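# Move plate from gray tray onto table inside blue tape

## Task

Lift the plate out of the gray tray and set it down on the table so that no part of it extends beyond the blue tape outline, leaving the gray tray as it was before. The plate must stay in place by itself afterwards, not because the robot is holding it, and at the end the suction must be released and the tools moved away from it.

## Robot and tools

Robot: two six-joint UR7e-type arms, left_arm and right_arm. Each ends in a vacuum tool whose reference point (the cup point) sits at the centre of the rim of a 29 mm suction cup. The cup points along the cup point's own +z axis. About 7 cm behind the rim the tool body and wrist camera widen to roughly 8 cm sideways, so give that part clearance too. The bases sit at (+0.001, +0.414, 0) for left_arm and (-0.048, -0.303, 0) for right_arm, in metres.

Frame: a single scene frame is used for everything. The origin is on the table surface midway between the arms, +x points out over the table, +z points up, and left_arm is on the +y side. The names left and right do not refer to sides of a camera image. Printed cup point positions can be slightly wrong, more so when the arm reaches far.

Row layout (used by execute_actions rows and by the move target): one flat list of 16 numbers covering both arms, even when only one arm should move. Numbers 1-8 are left_arm: x, y, z (metres, absolute position in the scene frame), then qw, qx, qy, qz (absolute orientation quaternion, w first), then suction. Numbers 9-16 are the same eight for right_arm. These are absolute poses, not offsets. Suction runs from -1 to 1: 1 requests full vacuum (about 55 kPa below ambient), a fraction requests that share of it, and 0.05 or less turns it off. The value persists, and whatever you send is a command, so resend an arm's previous suction value to leave it unchanged. To hold an arm still, resend its whole last reported pose; to keep an orientation, repeat the same quaternion you chose rather than copying a drifted reading.

execute_actions: argument actions, a list with zero or one entry, plus optional pictures (true/false). An empty list only reports the current state. An entry with rows (1 to 15 rows of 16 numbers) and optional steps (up to 15, default 15) plays one row per 1/30 s step, repeating the final row if steps exceed rows. An entry with only steps (up to 300) is a wait measured from the previous result, so reply time eats into it. A refused call sends nothing. A call is refused if any target is over 0.6 m from the arm's last reported position along any axis of its cup point.

move: argument target (one 16-number row), optional speed in m/s (0.002 to 0.5, default 0.25; turning capped at twice that in rad/s), optional stop_force in N (9 to 40, shared by both arms, not allowed in the first 0.2 s). Both cup points travel straight toward their poses and finish together, over 0.5 to 10 s. Paths ignore obstacles and the other arm. With stop_force, an arm's path ends once its wrist sensor feels that much extra push opposite its motion for two steps; it then backs up two steps and holds. Use it only with slow speeds and no rotation, and omit it when lifting off something the cup is pressing. The result ends with a move: line such as done, off_target, moving, held, contact or fault, plus limits (paced = pose was clipped; held = a check blocked some steps) and each cup point's remaining distance.

wait: argument seconds (0 to 10); sends nothing new. zoom_image: arguments camera (cam_head_left, cam_head_right, cam_left_wrist, cam_right_wrist) and region [x0, y0, x1, y1] in pixels, at most 504 by 504, origin top-left. read_manual: optional section, only "licences"; no motion. finished_scene: argument scene (integer); ends the current scene irreversibly and reports success.

Motion limits: every step the commanded pose is clipped to within 100 mm and 16 degrees of the measured one, and motion lags commands by about 0.17 s; the controller favours position over orientation if it cannot achieve both. Long moves may need several calls; check the reported pose. Elbows cannot fully straighten.

Result lines: the state line gives each cup point's position, quaternion and velocities. suction_measured shows the vacuum achieved (near 0 means no seal; on a sealed flat surface it settles up to 0.15 under the command). part_present becomes 1 at 0.50 and drops back to 0 below 0.45. Wrist force and Wrist torque are in the cup point's axes, noisy, offset up to about 4 N and saturating near 50 N. HELD marks steps not sent; pose unreachable names an arm whose command the clearance check altered; Hand target shows where the controller is steering. MOTOR HOT appears from 70 °C.

Gripping: with suction on, press the rim fully onto a smooth flat area away from edges, holes or seams. Under vacuum the cup shortens, so a held object rides up to 10 mm nearer the tool. To release, set the object down on its support first, then switch suction off and lift at least 15 mm. If the cup seals to the table, turn suction off to free it.

Avoid: a contact torque at a joint's limit (139 N m for the three big joints, 26 N m for the wrists) or any external force of 150 N freezes that arm for 10 s. Arms are stiff, so aiming even slightly into a firm surface can trigger this; approach slowly. Do not let the arms collide or press on each other, do not drop, slide or slam objects, and keep everything on the table. Loose objects may occasionally get nudged. The simulation continues running while you compose replies. Camera images are 896x504 for the head cameras and 504x504 fisheye for the wrist ones.

Each tool is called after ">>>" as name([rows], argument=value, ...), one row to a line, values as JSON.

## Session

>>> execute_actions(actions=[])

Scene clock: 0.00 s of 4900.00 s.
left_arm: end_effector_position=(+0.4282, +0.4497, +0.2277) suction_measured=0.00 part_present=0 end_effector_quat_wxyz=(+0.000, -0.299, +0.954, +0.001) end_effector_velocity=(+0.001, -0.001, +0.001) end_effector_angular_velocity=(-0.002, -0.004, -0.002) | right_arm: end_effector_position=(+0.3803, -0.2891, +0.2268) suction_measured=0.00 part_present=0 end_effector_quat_wxyz=(-0.001, +0.243, +0.970, +0.000) end_effector_velocity=(-0.000, +0.000, -0.000) end_effector_angular_velocity=(+0.000, +0.001, +0.000)
Joint positions: left_arm=[-0.315 -1.724  2.042 -1.889 -1.569 -0.841] | right_arm=[-0.318 -1.723  2.043 -1.888 -1.571  0.206]
Joint velocities: left_arm=[-0.    -0.001 -0.002 -0.002 -0.001  0.001] | right_arm=[-0.     0.     0.     0.001  0.    -0.001]
Wrist force (N, on the end effector, along its own x y z axes, offset not removed): no reading
Wrist torque (N m, same axes, about the end effector's origin, offset not removed): no reading
Hand target (left_arm): +0.428, +0.450, +0.228; +0.000, -0.299, +0.954, +0.001
Hand target (right_arm): +0.380, -0.289, +0.227; -0.001, +0.243, +0.970, +0.000

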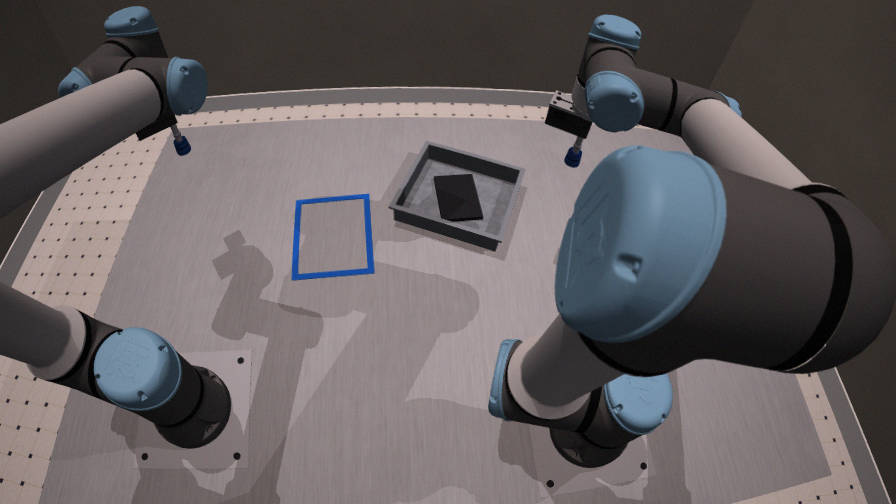

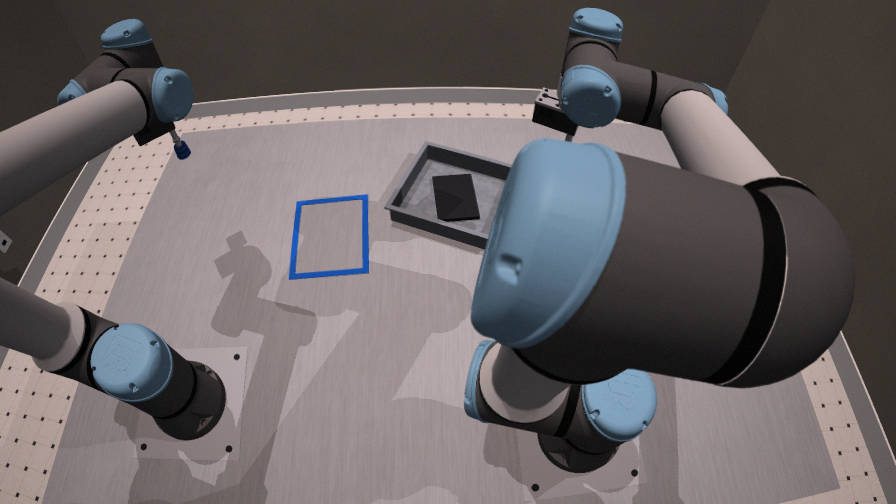

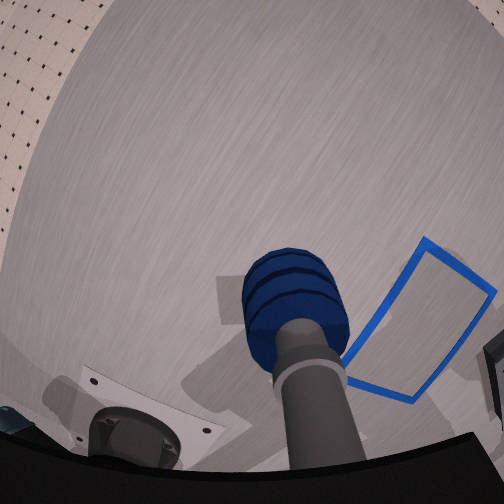

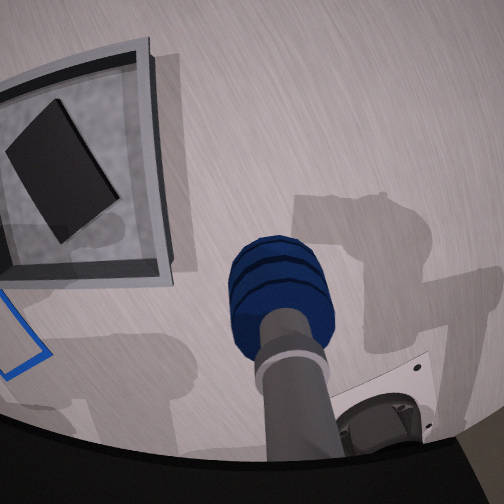

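>>> zoom_image(camera="cam_head_left", region=[270, 120, 550, 300])

Region (270, 120, 550, 300) of cam_head_left's 896x504 image, scaled by 1.800, with more detail than that image has; it fills the top 324 rows of this view, and the rest is white.

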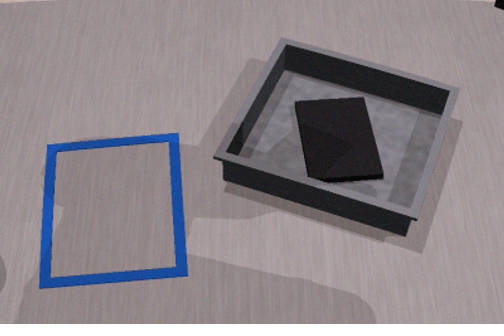

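>>> move(target=[0.36,0.62,0.23,0,-0.299,0.954,0,0,0.47,-0.10,0.16,0,0,1,0,0], speed=0.3)

Scene clock: 36.23 s of 4900.00 s.
left_arm: end_effector_position=(+0.3596, +0.6196, +0.2300) suction_measured=0.00 part_present=0 end_effector_quat_wxyz=(-0.000, -0.299, +0.954, +0.000) end_effector_velocity=(+0.001, +0.002, +0.001) end_effector_angular_velocity=(+0.001, -0.002, +0.001) | right_arm: end_effector_position=(+0.4701, -0.1006, +0.1601) suction_measured=0.00 part_present=0 end_effector_quat_wxyz=(-0.000, +0.000, +1.000, -0.000) end_effector_velocity=(+0.001, +0.002, -0.000) end_effector_angular_velocity=(-0.000, +0.001, +0.003)
Joint positions: left_arm=[ 0.111 -1.766  2.07  -1.874 -1.571 -0.416] | right_arm=[ 0.098 -1.348  1.838 -2.061 -1.572  0.131]
Joint velocities: left_arm=[ 0.005  0.003 -0.004 -0.001  0.     0.004] | right_arm=[ 0.003  0.004 -0.004  0.001 -0.    -0.001]
Wrist force (N, on the end effector, along its own x y z axes, offset not removed): left_arm=[-1.4 -0.7 -1.3] | right_arm=[-1.6 1.0 -2.1]
Wrist torque (N m, same axes, about the end effector's origin, offset not removed): left_arm=[0.12 0.15 0.04] | right_arm=[0.12 0.22 -0.06]
Hand target (left_arm): +0.360, +0.620, +0.230; -0.000, -0.299, +0.954, +0.000
Hand target (right_arm): +0.470, -0.100, +0.160; -0.000, -0.000, +1.000, -0.001
Off the commanded pose (left_arm): 0.001 m, 0 deg.
Off the commanded pose (right_arm): 0.001 m, 0 deg.
After step 90, 31.80 s passed at rest.
move: done
camera_calibration (this result's frames):
cam_left_wrist: T_world_to_cam=[[0.553934, -0.8325, -0.00999428, 0.328318], [-0.796153, -0.533184, 0.286102, 0.563768], [-0.243509, -0.150525, -0.958147, 0.501487], [0, 0, 0, 1]] pos_world=[0.389095, 0.649403, 0.322484]
cam_right_wrist: T_world_to_cam=[[0.0591127, -0.997585, 0.0364722, -0.124297], [-0.933766, -0.0423385, 0.355371, 0.391551], [-0.352969, -0.0550635, -0.934013, 0.413404], [0, 0, 0, 1]] pos_world=[0.518883, -0.0846553, 0.251512]

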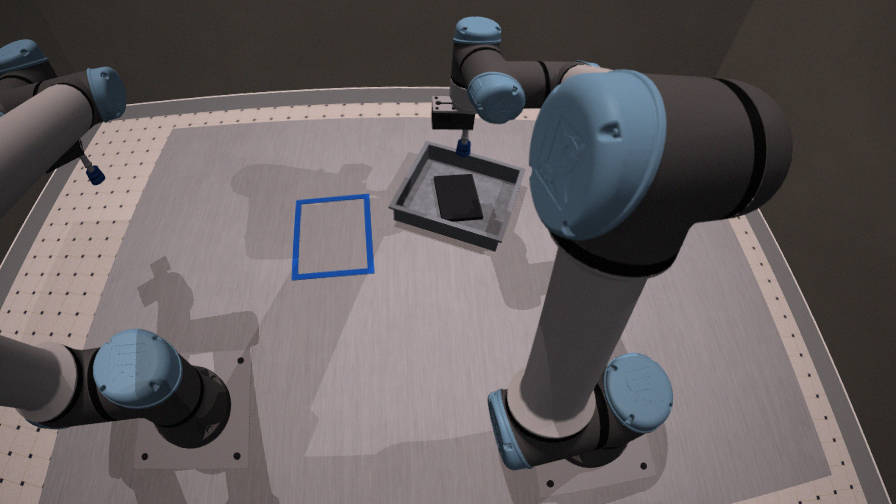

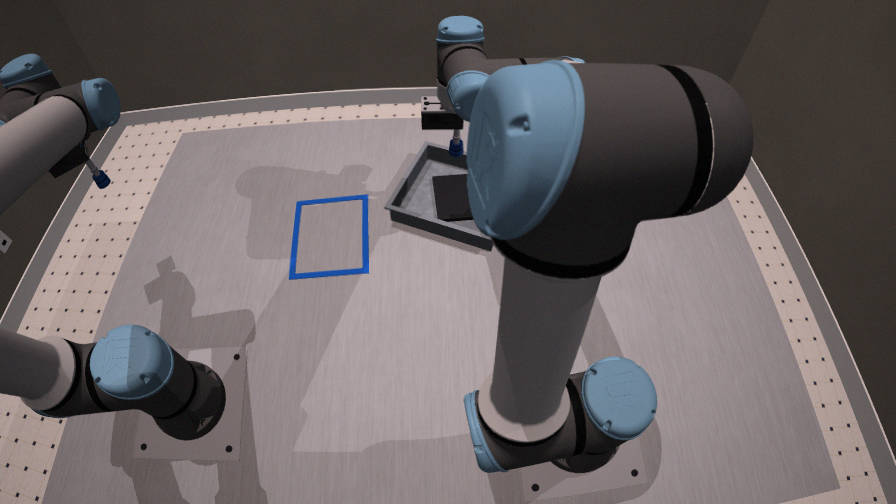

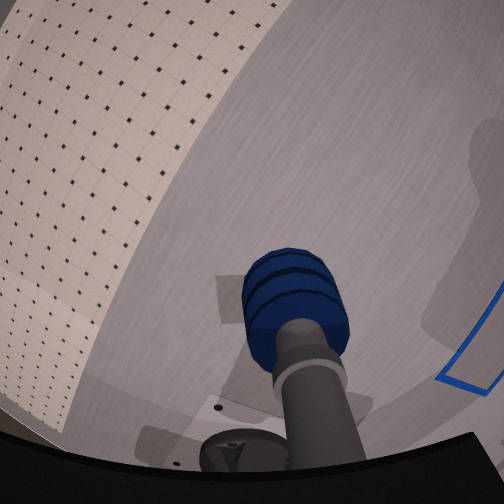

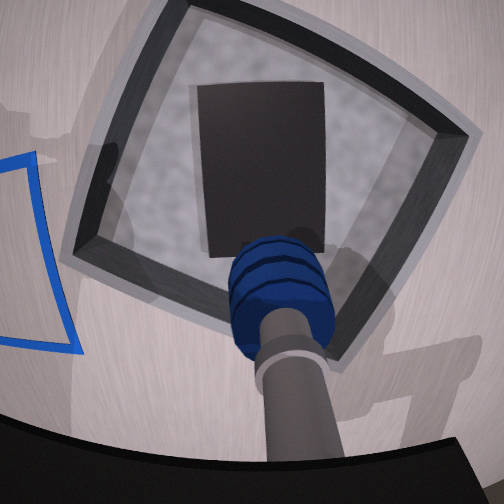

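>>> move(target=[0.36,0.62,0.23,0,-0.299,0.954,0,0,0.49,-0.104,0.04,0,0,1,0,0], speed=0.2)

>>> move(target=[0.36,0.62,0.23,0,-0.299,0.954,0,0,0.49,-0.104,0.0,0,0,1,0,1], speed=0.015, stop_force=10)

Scene clock: 63.23 s of 4900.00 s.
left_arm: end_effector_position=(+0.3600, +0.6200, +0.2300) suction_measured=0.00 part_present=0 end_effector_quat_wxyz=(-0.000, -0.299, +0.954, +0.000) end_effector_velocity=(+0.000, -0.000, +0.000) end_effector_angular_velocity=(+0.001, -0.001, -0.001) | right_arm: end_effector_position=(+0.4898, -0.1040, +0.0402) suction_measured=0.00 part_present=0 end_effector_quat_wxyz=(-0.000, -0.000, +1.000, +0.000) end_effector_velocity=(+0.001, +0.000, -0.001) end_effector_angular_velocity=(+0.000, -0.002, -0.000)
Joint positions: left_arm=[ 0.112 -1.765  2.069 -1.875 -1.571 -0.415] | right_arm=[ 0.087 -1.137  1.916 -2.35  -1.571  0.119]
Joint velocities: left_arm=[-0.001 -0.001  0.    -0.001  0.001  0.   ] | right_arm=[ 0.     0.004 -0.002 -0.004 -0.     0.   ]
Wrist force (N, on the end effector, along its own x y z axes, offset not removed): left_arm=[0.8 -0.6 -1.2] | right_arm=[-0.1 2.7 -2.1]
Wrist torque (N m, same axes, about the end effector's origin, offset not removed): left_arm=[0.14 -0.19 0.01] | right_arm=[0.26 -0.02 0.02]
Hand target (left_arm): +0.360, +0.620, +0.230; -0.000, -0.299, +0.954, -0.000
Hand target (right_arm): +0.490, -0.104, +0.040; -0.000, -0.000, +1.000, +0.000
Off the commanded pose (left_arm): 0.000 m, 0 deg.
Off the commanded pose (right_arm): 0.000 m, 0 deg.
After step 90, 22.83 s passed at rest.
move: done
camera_calibration (this result's frames):
cam_left_wrist: T_world_to_cam=[[0.553919, -0.832517, -0.00947555, 0.328315], [-0.796376, -0.533123, 0.285595, 0.564414], [-0.242814, -0.15065, -0.958304, 0.501515], [0, 0, 0, 1]] pos_world=[0.389401, 0.649783, 0.322521]
cam_right_wrist: T_world_to_cam=[[0.0594376, -0.997602, 0.0354729, -0.12461], [-0.933774, -0.0430019, 0.355271, 0.452407], [-0.352893, -0.0542401, -0.93409, 0.308256], [0, 0, 0, 1]] pos_world=[0.538634, -0.0881368, 0.131633]

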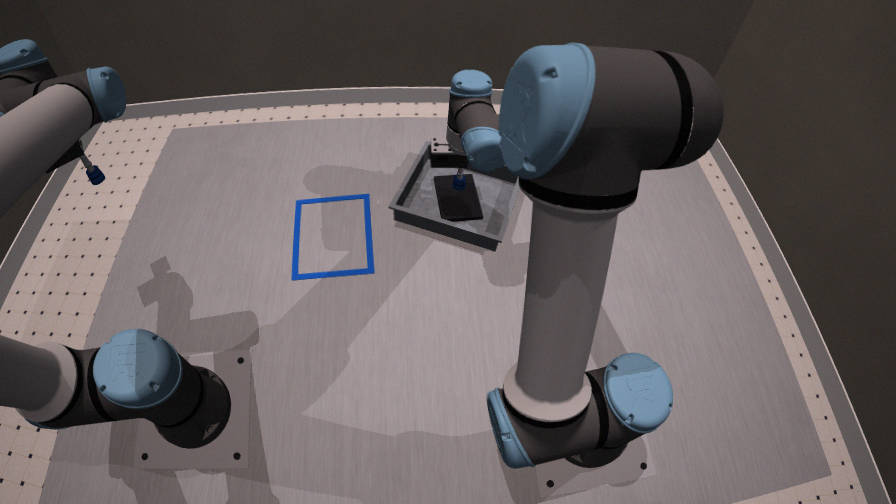

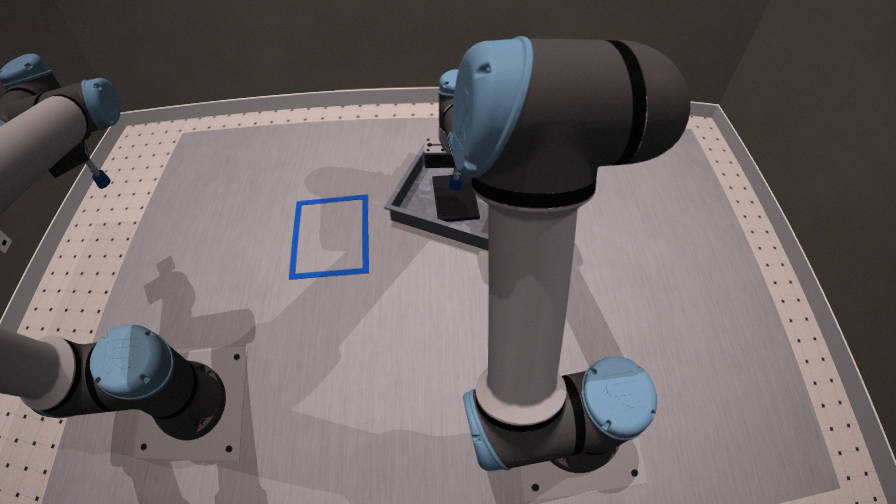

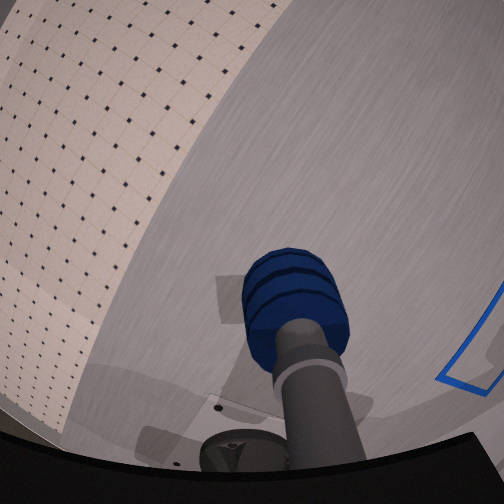

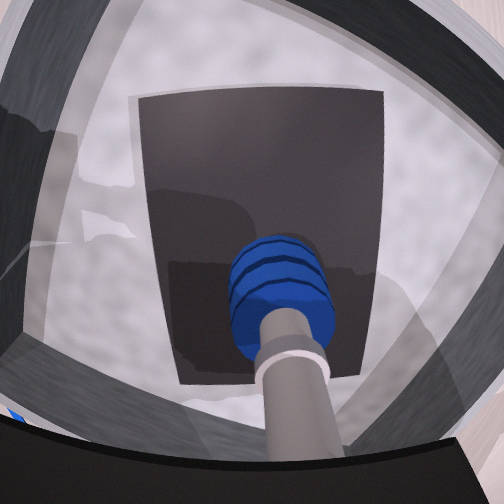

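Scene clock: 66.13 s of 4900.00 s.
left_arm: end_effector_position=(+0.3600, +0.6200, +0.2300) suction_measured=0.00 part_present=0 end_effector_quat_wxyz=(+0.000, -0.299, +0.954, -0.000) end_effector_velocity=(+0.001, -0.000, +0.001) end_effector_angular_velocity=(-0.001, -0.003, -0.001) | right_arm: end_effector_position=(+0.4898, -0.1040, +0.0024) suction_measured=0.98 part_present=1 end_effector_quat_wxyz=(-0.000, -0.000, +1.000, -0.000) end_effector_velocity=(-0.002, -0.000, +0.001) end_effector_angular_velocity=(-0.001, +0.009, +0.000)
Joint positions: left_arm=[ 0.112 -1.765  2.069 -1.875 -1.571 -0.415] | right_arm=[ 0.087 -1.067  1.938 -2.442 -1.571  0.119]
Joint velocities: left_arm=[-0.001 -0.    -0.001 -0.002 -0.001  0.   ] | right_arm=[-0.    -0.004 -0.     0.013  0.    -0.   ]
Wrist force (N, on the end effector, along its own x y z axes, offset not removed): left_arm=[0.1 -1.5 -1.1] | right_arm=[-5.9 2.5 -30.7]
Wrist torque (N m, same axes, about the end effector's origin, offset not removed): left_arm=[-0.01 -0.02 -0.03] | right_arm=[0.28 0.22 -0.02]
Hand target (left_arm): +0.360, +0.620, +0.230; +0.000, -0.299, +0.954, -0.000
Hand target (right_arm): +0.490, -0.104, +0.003; -0.000, +0.000, +1.000, +0.000
Off the commanded pose (left_arm): 0.000 m, 0 deg.
Off the commanded pose (right_arm): 0.002 m, 0 deg.
move: contact (right_arm)
camera_calibration (this result's frames):
cam_left_wrist: T_world_to_cam=[[0.553918, -0.832517, -0.00947427, 0.328314], [-0.796377, -0.533123, 0.285592, 0.564416], [-0.242811, -0.15065, -0.958304, 0.501514], [0, 0, 0, 1]] pos_world=[0.389402, 0.649783, 0.322521]
cam_right_wrist: T_world_to_cam=[[0.0594541, -0.9976, 0.035482, -0.123246], [-0.933716, -0.0430054, 0.355421, 0.465834], [-0.353043, -0.0542614, -0.934032, 0.272995], [0, 0, 0, 1]] pos_world=[0.538663, -0.0881035, 0.0937919]

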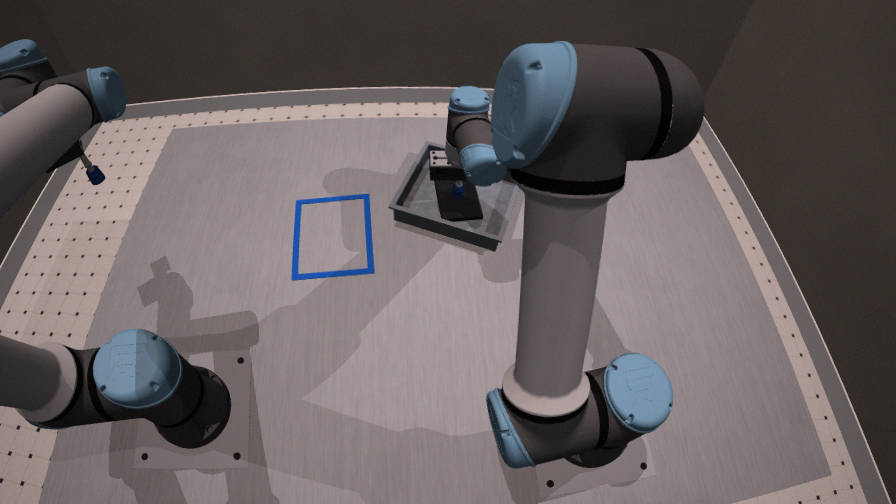

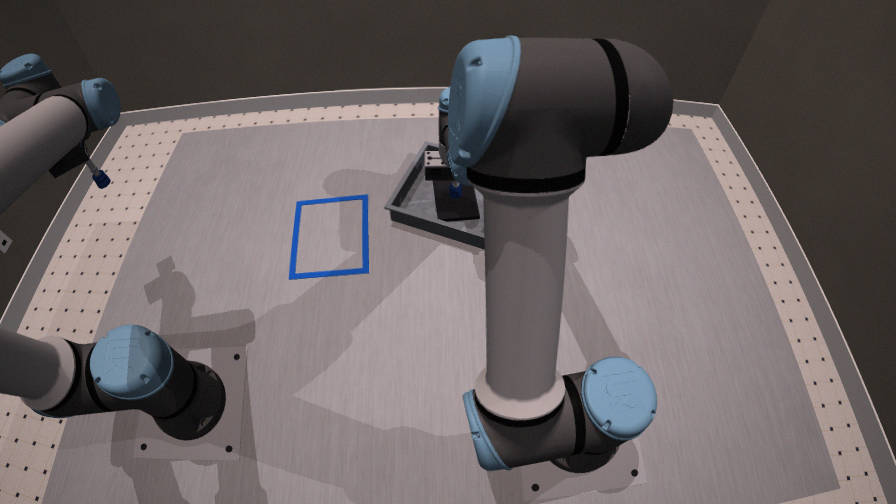

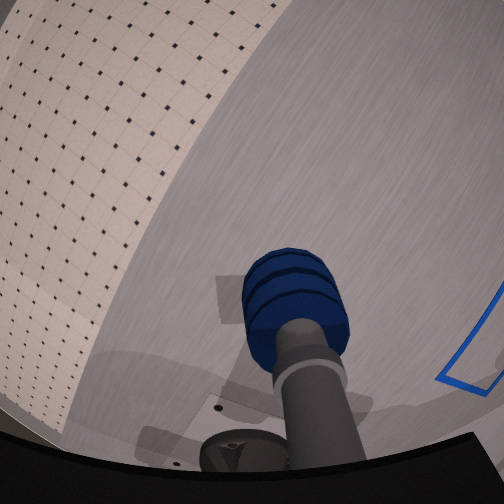

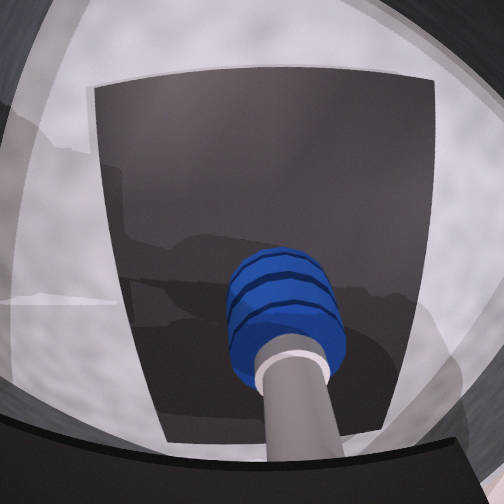

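>>> move(target=[0.36,0.62,0.23,0,-0.299,0.954,0,0,0.495,-0.104,0.095,0,0,1,0,1], speed=0.1)

Scene clock: 73.83 s of 4900.00 s.
left_arm: end_effector_position=(+0.3600, +0.6200, +0.2300) suction_measured=0.00 part_present=0 end_effector_quat_wxyz=(+0.000, -0.299, +0.954, -0.000) end_effector_velocity=(+0.000, -0.000, +0.001) end_effector_angular_velocity=(+0.001, -0.001, -0.001) | right_arm: end_effector_position=(+0.4950, -0.1040, +0.0947) suction_measured=0.96 part_present=1 end_effector_quat_wxyz=(+0.000, +0.000, +1.000, +0.000) end_effector_velocity=(+0.000, -0.000, +0.002) end_effector_angular_velocity=(+0.000, -0.000, -0.000)
Joint positions: left_arm=[ 0.112 -1.765  2.069 -1.875 -1.571 -0.415] | right_arm=[ 0.086 -1.215  1.855 -2.21  -1.571  0.118]
Joint velocities: left_arm=[-0.002 -0.001 -0.001  0.001  0.001 -0.001] | right_arm=[-0.    -0.002 -0.002  0.004  0.     0.   ]
Wrist force (N, on the end effector, along its own x y z axes, offset not removed): left_arm=[-1.4 -1.4 -2.1] | right_arm=[-0.5 1.4 -2.9]
Wrist torque (N m, same axes, about the end effector's origin, offset not removed): left_arm=[-0.05 0.15 0.00] | right_arm=[0.28 -0.06 0.03]
Hand target (left_arm): +0.360, +0.620, +0.230; +0.000, -0.299, +0.954, -0.000
Hand target (right_arm): +0.495, -0.104, +0.095; +0.000, -0.000, +1.000, +0.000
Off the commanded pose (left_arm): 0.000 m, 0 deg.
Off the commanded pose (right_arm): 0.000 m, 0 deg.
move: done
camera_calibration (this result's frames):
cam_left_wrist: T_world_to_cam=[[0.553918, -0.832517, -0.00947416, 0.328314], [-0.796377, -0.533123, 0.285592, 0.564416], [-0.242811, -0.15065, -0.958304, 0.501514], [0, 0, 0, 1]] pos_world=[0.389402, 0.649783, 0.322521]
cam_right_wrist: T_world_to_cam=[[0.0594325, -0.997602, 0.0354669, -0.126805], [-0.933806, -0.0430043, 0.355185, 0.437943], [-0.352809, -0.0542288, -0.934123, 0.360974], [0, 0, 0, 1]] pos_world=[0.543845, -0.0880922, 0.186141]

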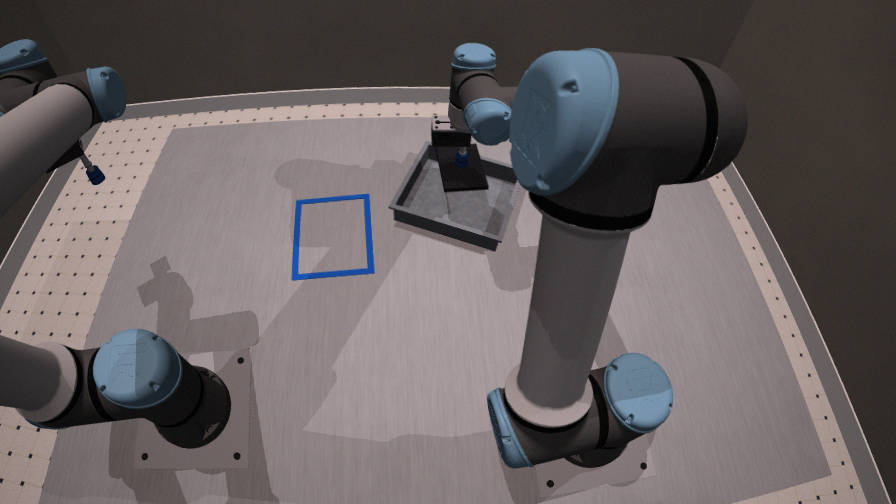

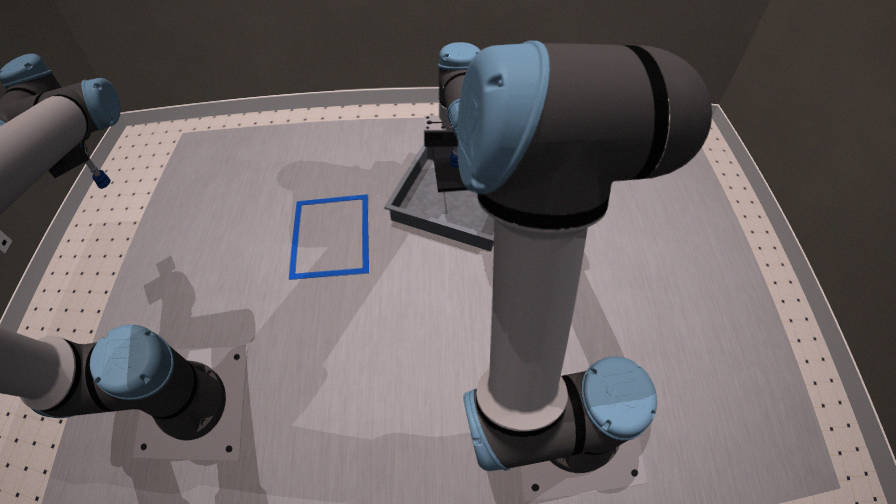

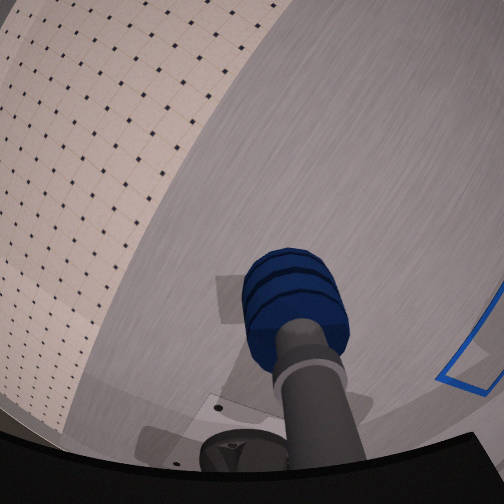

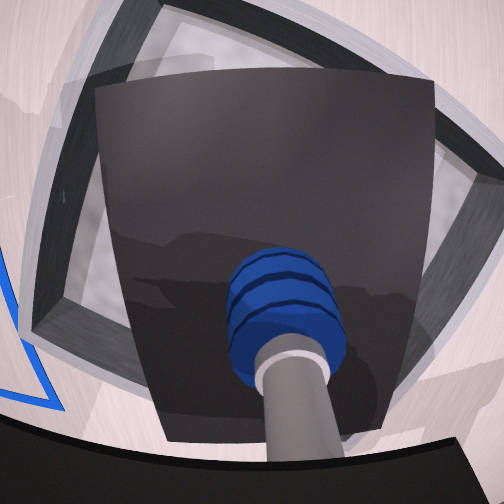

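>>> move(target=[0.36,0.62,0.23,0,-0.299,0.954,0,0,0.395,0.174,0.08,0,0,1,0,1], speed=0.25)

>>> move(target=[0.36,0.62,0.23,0,-0.299,0.954,0,0,0.395,0.174,0.015,0,0,1,0,1], speed=0.1)

Scene clock: 81.10 s of 4900.00 s.
left_arm: end_effector_position=(+0.3600, +0.6200, +0.2300) suction_measured=0.00 part_present=0 end_effector_quat_wxyz=(+0.000, -0.299, +0.954, -0.000) end_effector_velocity=(-0.001, +0.000, -0.001) end_effector_angular_velocity=(+0.001, +0.001, +0.001) | right_arm: end_effector_position=(+0.3956, +0.1736, +0.0800) suction_measured=0.96 part_present=1 end_effector_quat_wxyz=(+0.000, -0.000, +1.000, -0.001) end_effector_velocity=(+0.000, +0.002, +0.000) end_effector_angular_velocity=(+0.000, -0.001, +0.000)
Joint positions: left_arm=[ 0.112 -1.765  2.069 -1.875 -1.571 -0.415] | right_arm=[ 0.583 -1.049  1.641 -2.162 -1.572  0.615]
Joint velocities: left_arm=[ 0.001 -0.     0.002 -0.     0.001 -0.   ] | right_arm=[ 0.003  0.002 -0.005  0.002 -0.     0.002]
Wrist force (N, on the end effector, along its own x y z axes, offset not removed): left_arm=[-2.2 -2.3 -1.1] | right_arm=[0.6 0.9 -1.7]
Wrist torque (N m, same axes, about the end effector's origin, offset not removed): left_arm=[-0.15 0.22 0.03] | right_arm=[0.09 -0.07 -0.10]
Hand target (left_arm): +0.360, +0.620, +0.230; +0.000, -0.299, +0.954, -0.000
Hand target (right_arm): +0.396, +0.174, +0.080; +0.000, -0.000, +1.000, -0.001
Off the commanded pose (left_arm): 0.000 m, 0 deg.
Off the commanded pose (right_arm): 0.001 m, 0 deg.
move: done
camera_calibration (this result's frames):
cam_left_wrist: T_world_to_cam=[[0.553918, -0.832517, -0.00947399, 0.328314], [-0.796378, -0.533123, 0.285592, 0.564416], [-0.242811, -0.15065, -0.958304, 0.501514], [0, 0, 0, 1]] pos_world=[0.389402, 0.649783, 0.322521]
cam_right_wrist: T_world_to_cam=[[0.0594387, -0.997559, 0.036641, 0.156401], [-0.933922, -0.0426102, 0.354928, 0.36226], [-0.3525, -0.0553163, -0.934175, 0.327269], [0, 0, 0, 1]] pos_world=[0.444389, 0.189559, 0.17142]

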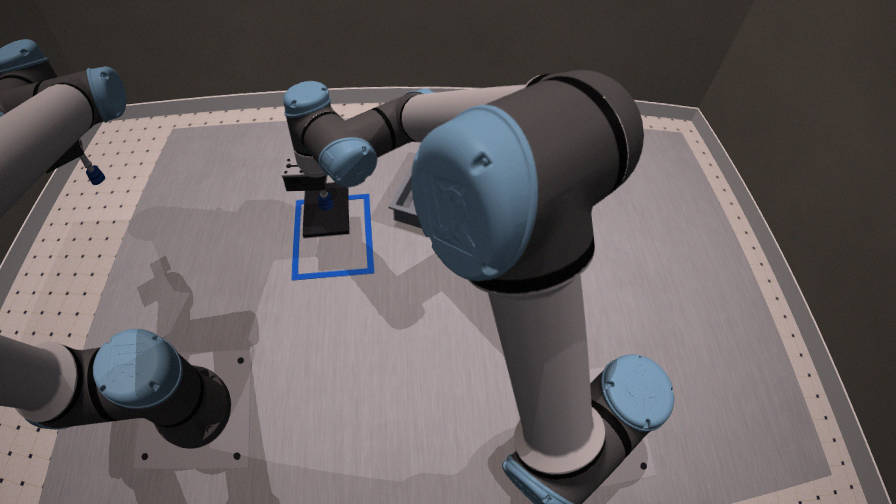

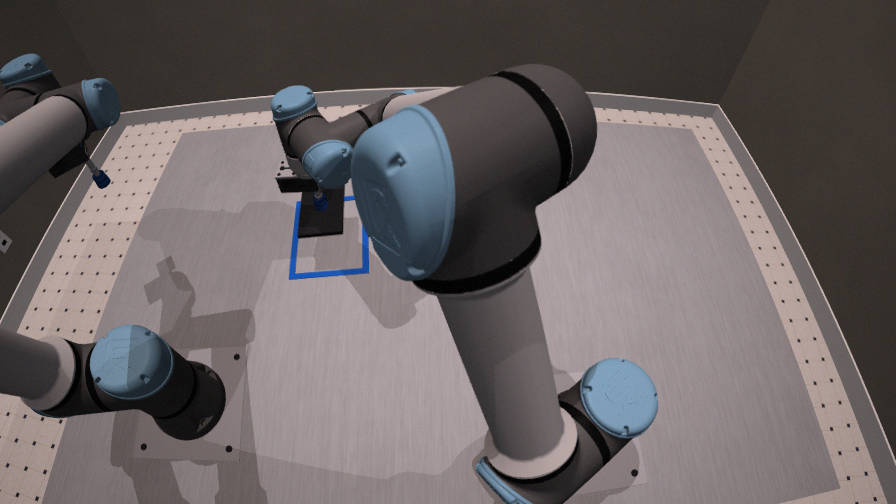

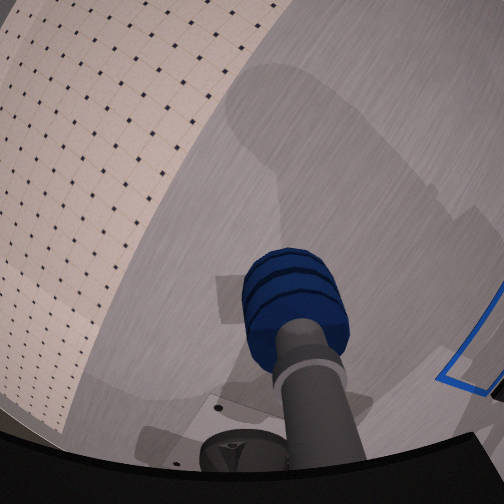

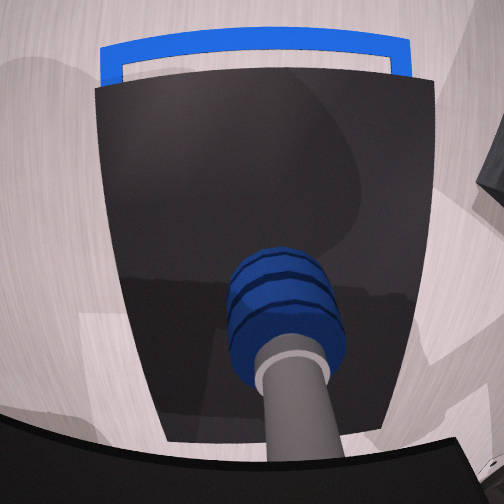

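Scene clock: 82.20 s of 4900.00 s.
left_arm: end_effector_position=(+0.3600, +0.6200, +0.2300) suction_measured=0.00 part_present=0 end_effector_quat_wxyz=(+0.000, -0.299, +0.954, -0.000) end_effector_velocity=(-0.000, +0.000, -0.000) end_effector_angular_velocity=(+0.001, +0.001, +0.002) | right_arm: end_effector_position=(+0.3950, +0.1740, +0.0152) suction_measured=0.98 part_present=1 end_effector_quat_wxyz=(-0.000, -0.000, +1.000, -0.000) end_effector_velocity=(-0.000, -0.000, -0.002) end_effector_angular_velocity=(-0.001, +0.002, -0.000)
Joint positions: left_arm=[ 0.112 -1.765  2.069 -1.875 -1.571 -0.415] | right_arm=[ 0.583 -0.955  1.688 -2.303 -1.571  0.616]
Joint velocities: left_arm=[ 0.     0.001 -0.001  0.001  0.001 -0.002] | right_arm=[ 0.     0.004  0.001 -0.002  0.     0.001]
Wrist force (N, on the end effector, along its own x y z axes, offset not removed): left_arm=[-1.3 -1.0 -1.0] | right_arm=[-1.3 1.0 -1.2]
Wrist torque (N m, same axes, about the end effector's origin, offset not removed): left_arm=[-0.05 0.16 0.09] | right_arm=[0.16 0.19 -0.10]
Hand target (left_arm): +0.360, +0.620, +0.230; +0.000, -0.299, +0.954, -0.000
Hand target (right_arm): +0.395, +0.174, +0.015; +0.000, -0.000, +1.000, -0.000
Off the commanded pose (left_arm): 0.000 m, 0 deg.
Off the commanded pose (right_arm): 0.000 m, 0 deg.
move: done
camera_calibration (this result's frames):
cam_left_wrist: T_world_to_cam=[[0.553918, -0.832517, -0.00947417, 0.328314], [-0.796378, -0.533123, 0.285592, 0.564416], [-0.242811, -0.15065, -0.958304, 0.501514], [0, 0, 0, 1]] pos_world=[0.389402, 0.649783, 0.322521]
cam_right_wrist: T_world_to_cam=[[0.0594352, -0.997601, 0.0355044, 0.159258], [-0.933796, -0.0429918, 0.355214, 0.384674], [-0.352835, -0.0542661, -0.93411, 0.26647], [0, 0, 0, 1]] pos_world=[0.443762, 0.189874, 0.106617]

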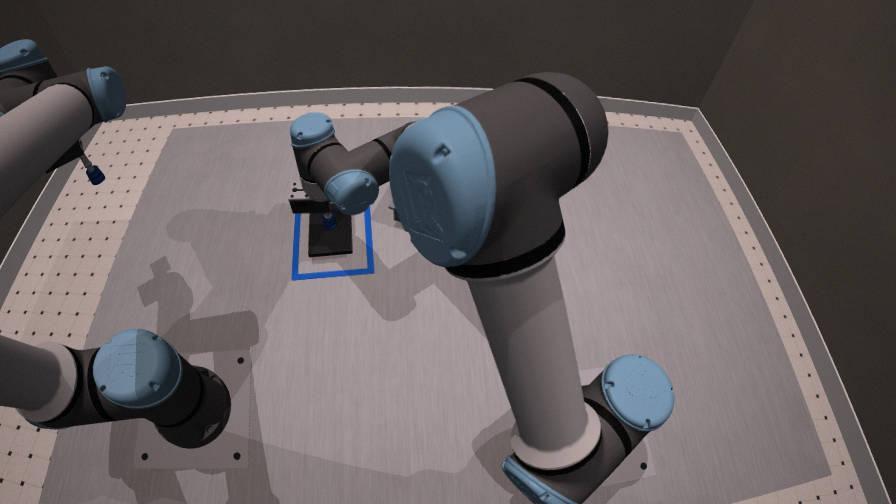

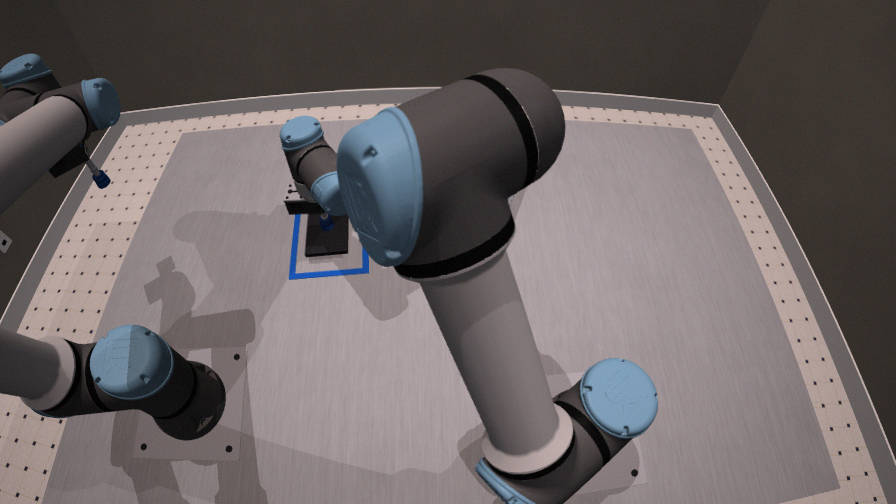

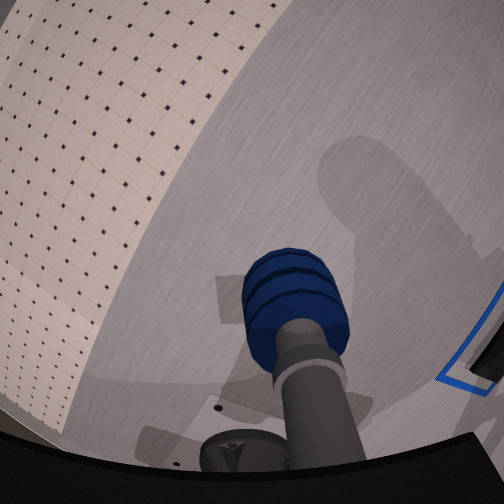

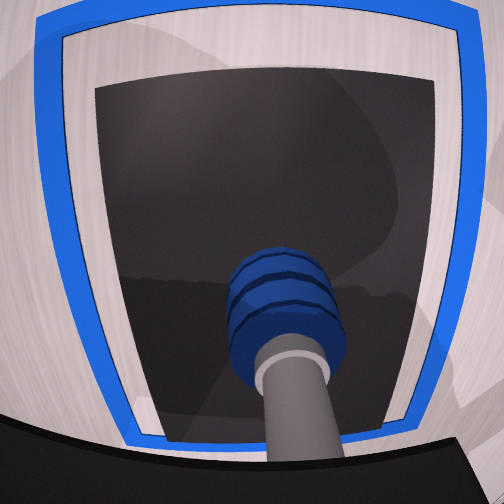

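Well placed. Lower gently.

>>> move(target=[0.36,0.62,0.23,0,-0.299,0.954,0,0,0.395,0.174,-0.008,0,0,1,0,1], speed=0.006, stop_force=9)

Scene clock: 93.40 s of 4900.00 s.
left_arm: end_effector_position=(+0.3600, +0.6200, +0.2300) suction_measured=0.00 part_present=0 end_effector_quat_wxyz=(+0.000, -0.299, +0.954, -0.000) end_effector_velocity=(-0.000, +0.000, -0.000) end_effector_angular_velocity=(+0.001, +0.001, +0.001) | right_arm: end_effector_position=(+0.3949, +0.1740, -0.0001) suction_measured=0.98 part_present=1 end_effector_quat_wxyz=(-0.000, -0.000, +1.000, -0.000) end_effector_velocity=(-0.001, -0.001, -0.000) end_effector_angular_velocity=(-0.003, +0.004, +0.000)
Joint positions: left_arm=[ 0.112 -1.765  2.069 -1.875 -1.571 -0.415] | right_arm=[ 0.583 -0.931  1.695 -2.335 -1.571  0.616]
Joint velocities: left_arm=[ 0.001  0.    -0.     0.001  0.001 -0.   ] | right_arm=[ 0.    -0.001  0.     0.006 -0.    -0.   ]
Wrist force (N, on the end effector, along its own x y z axes, offset not removed): left_arm=[-0.7 -1.4 -0.7] | right_arm=[3.8 -2.7 -21.5]
Wrist torque (N m, same axes, about the end effector's origin, offset not removed): left_arm=[-0.13 0.02 -0.04] | right_arm=[0.00 -0.06 -0.16]
Hand target (left_arm): +0.360, +0.620, +0.230; +0.000, -0.299, +0.954, -0.000
Hand target (right_arm): +0.395, +0.174, +0.000; +0.000, -0.000, +1.000, +0.000
Off the commanded pose (left_arm): 0.000 m, 0 deg.
Off the commanded pose (right_arm): 0.008 m, 0 deg.
move: contact (right_arm)
camera_calibration (this result's frames):
cam_left_wrist: T_world_to_cam=[[0.553918, -0.832517, -0.00947406, 0.328314], [-0.796378, -0.533123, 0.285592, 0.564416], [-0.242811, -0.15065, -0.958304, 0.501514], [0, 0, 0, 1]] pos_world=[0.389402, 0.649783, 0.322521]
cam_right_wrist: T_world_to_cam=[[0.059442, -0.997599, 0.0355344, 0.159801], [-0.933776, -0.0429845, 0.355267, 0.390106], [-0.352887, -0.054299, -0.934089, 0.252154], [0, 0, 0, 1]] pos_world=[0.443755, 0.189878, 0.0912641]

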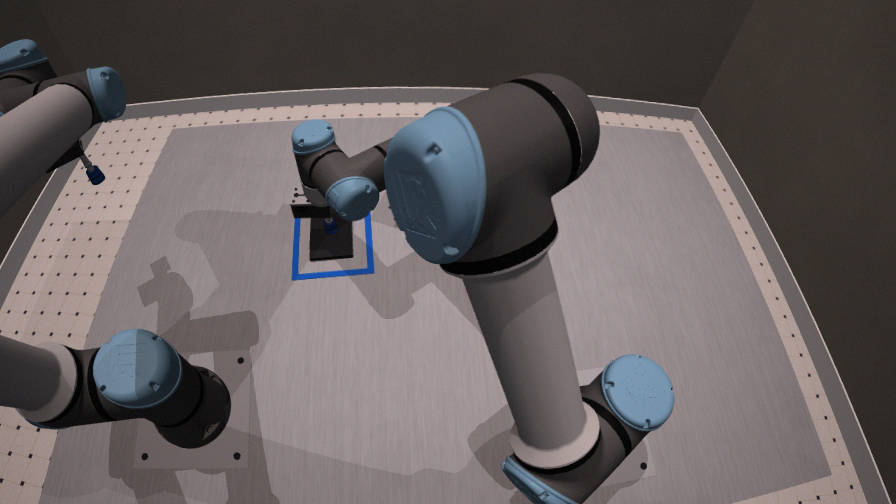

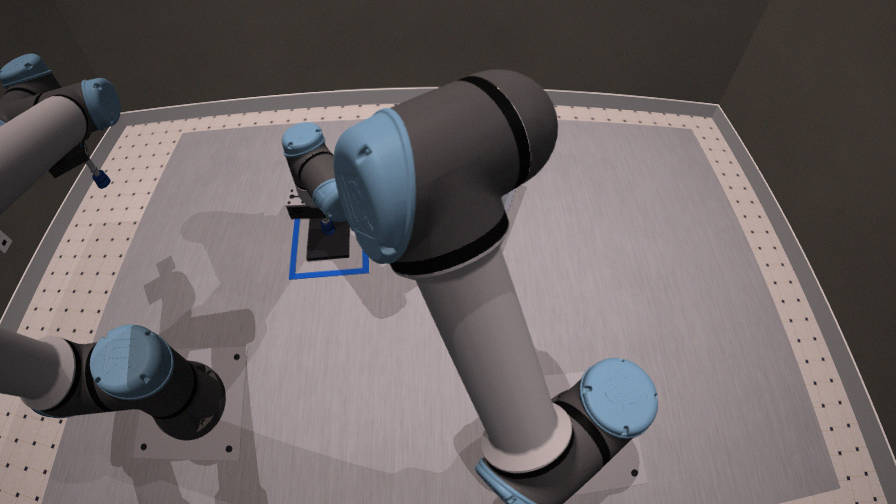

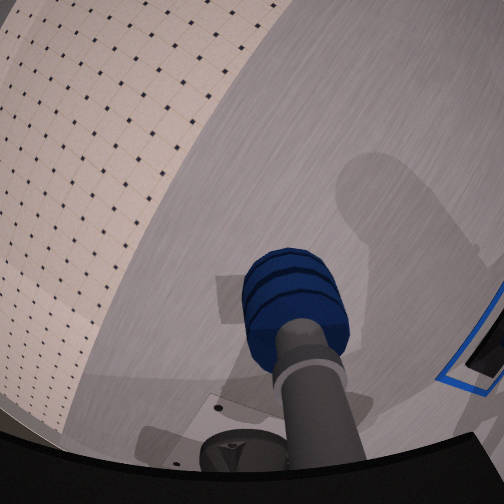

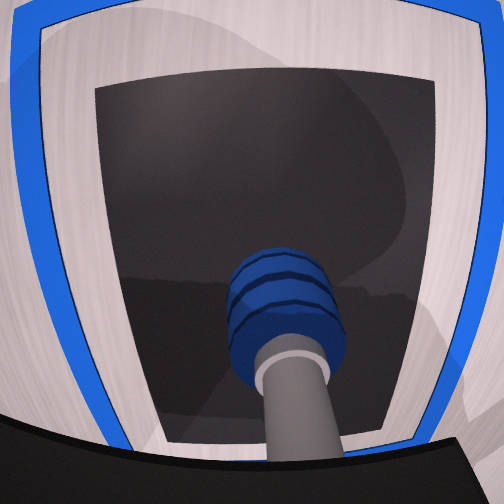

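>>> execute_actions([
  {"rows":[[0.36,0.62,0.23,0,-0.299,0.954,0,0,0.395,0.174,0.0005,0,0,1,0,0]],"steps":15},
], pictures=false)

Scene clock: 96.90 s of 4900.00 s.
left_arm: end_effector_position=(+0.3600, +0.6200, +0.2300) suction_measured=0.00 part_present=0 end_effector_quat_wxyz=(+0.000, -0.299, +0.954, -0.000) end_effector_velocity=(-0.000, +0.000, +0.000) end_effector_angular_velocity=(+0.000, -0.000, +0.001) | right_arm: end_effector_position=(+0.3950, +0.1740, +0.0005) suction_measured=0.00 part_present=0 end_effector_quat_wxyz=(+0.000, -0.000, +1.000, +0.000) end_effector_velocity=(-0.000, +0.000, +0.000) end_effector_angular_velocity=(-0.000, +0.000, +0.000)
Joint positions: left_arm=[ 0.112 -1.765  2.069 -1.875 -1.571 -0.415] | right_arm=[ 0.583 -0.932  1.694 -2.334 -1.571  0.616]
Joint velocities: left_arm=[ 0.001 -0.    -0.     0.     0.    -0.001] | right_arm=[ 0.    -0.     0.     0.001 -0.     0.   ]
Wrist force (N, on the end effector, along its own x y z axes, offset not removed): left_arm=[0.5 -1.4 -0.4] | right_arm=[-2.0 1.6 -7.5]
Wrist torque (N m, same axes, about the end effector's origin, offset not removed): left_arm=[-0.04 -0.10 0.02] | right_arm=[0.39 0.14 -0.02]
Hand target (left_arm): +0.360, +0.620, +0.230; +0.000, -0.299, +0.954, -0.000
Hand target (right_arm): +0.395, +0.174, +0.000; +0.000, -0.000, +1.000, -0.000
Off the commanded pose (left_arm): 0.000 m, 0 deg.
Off the commanded pose (right_arm): 0.000 m, 0 deg.
Steps of this call (steps 1 to 90: nothing new was sent; steps 91 to 105: all 15 steps of this action). Readings (end_effector_position | what the end effector reports):
91: left_arm (+0.3600, +0.6200, +0.2300) | right_arm (+0.3950, +0.1740, +0.0001) | left_arm suction_measured=0.00 part_present=0 | right_arm suction_measured=0.41 part_present=0
92: left_arm (+0.3600, +0.6200, +0.2300) | right_arm (+0.3950, +0.1740, +0.0003) | left_arm suction_measured=0.00 part_present=0 | right_arm suction_measured=0.00 part_present=0
94: left_arm (+0.3600, +0.6200, +0.2300) | right_arm (+0.3951, +0.1740, +0.0004) | left_arm suction_measured=0.00 part_present=0 | right_arm suction_measured=0.00 part_present=0
98: left_arm (+0.3600, +0.6200, +0.2300) | right_arm (+0.3950, +0.1740, +0.0005) | left_arm suction_measured=0.00 part_present=0 | right_arm suction_measured=0.00 part_present=0
105: the state above


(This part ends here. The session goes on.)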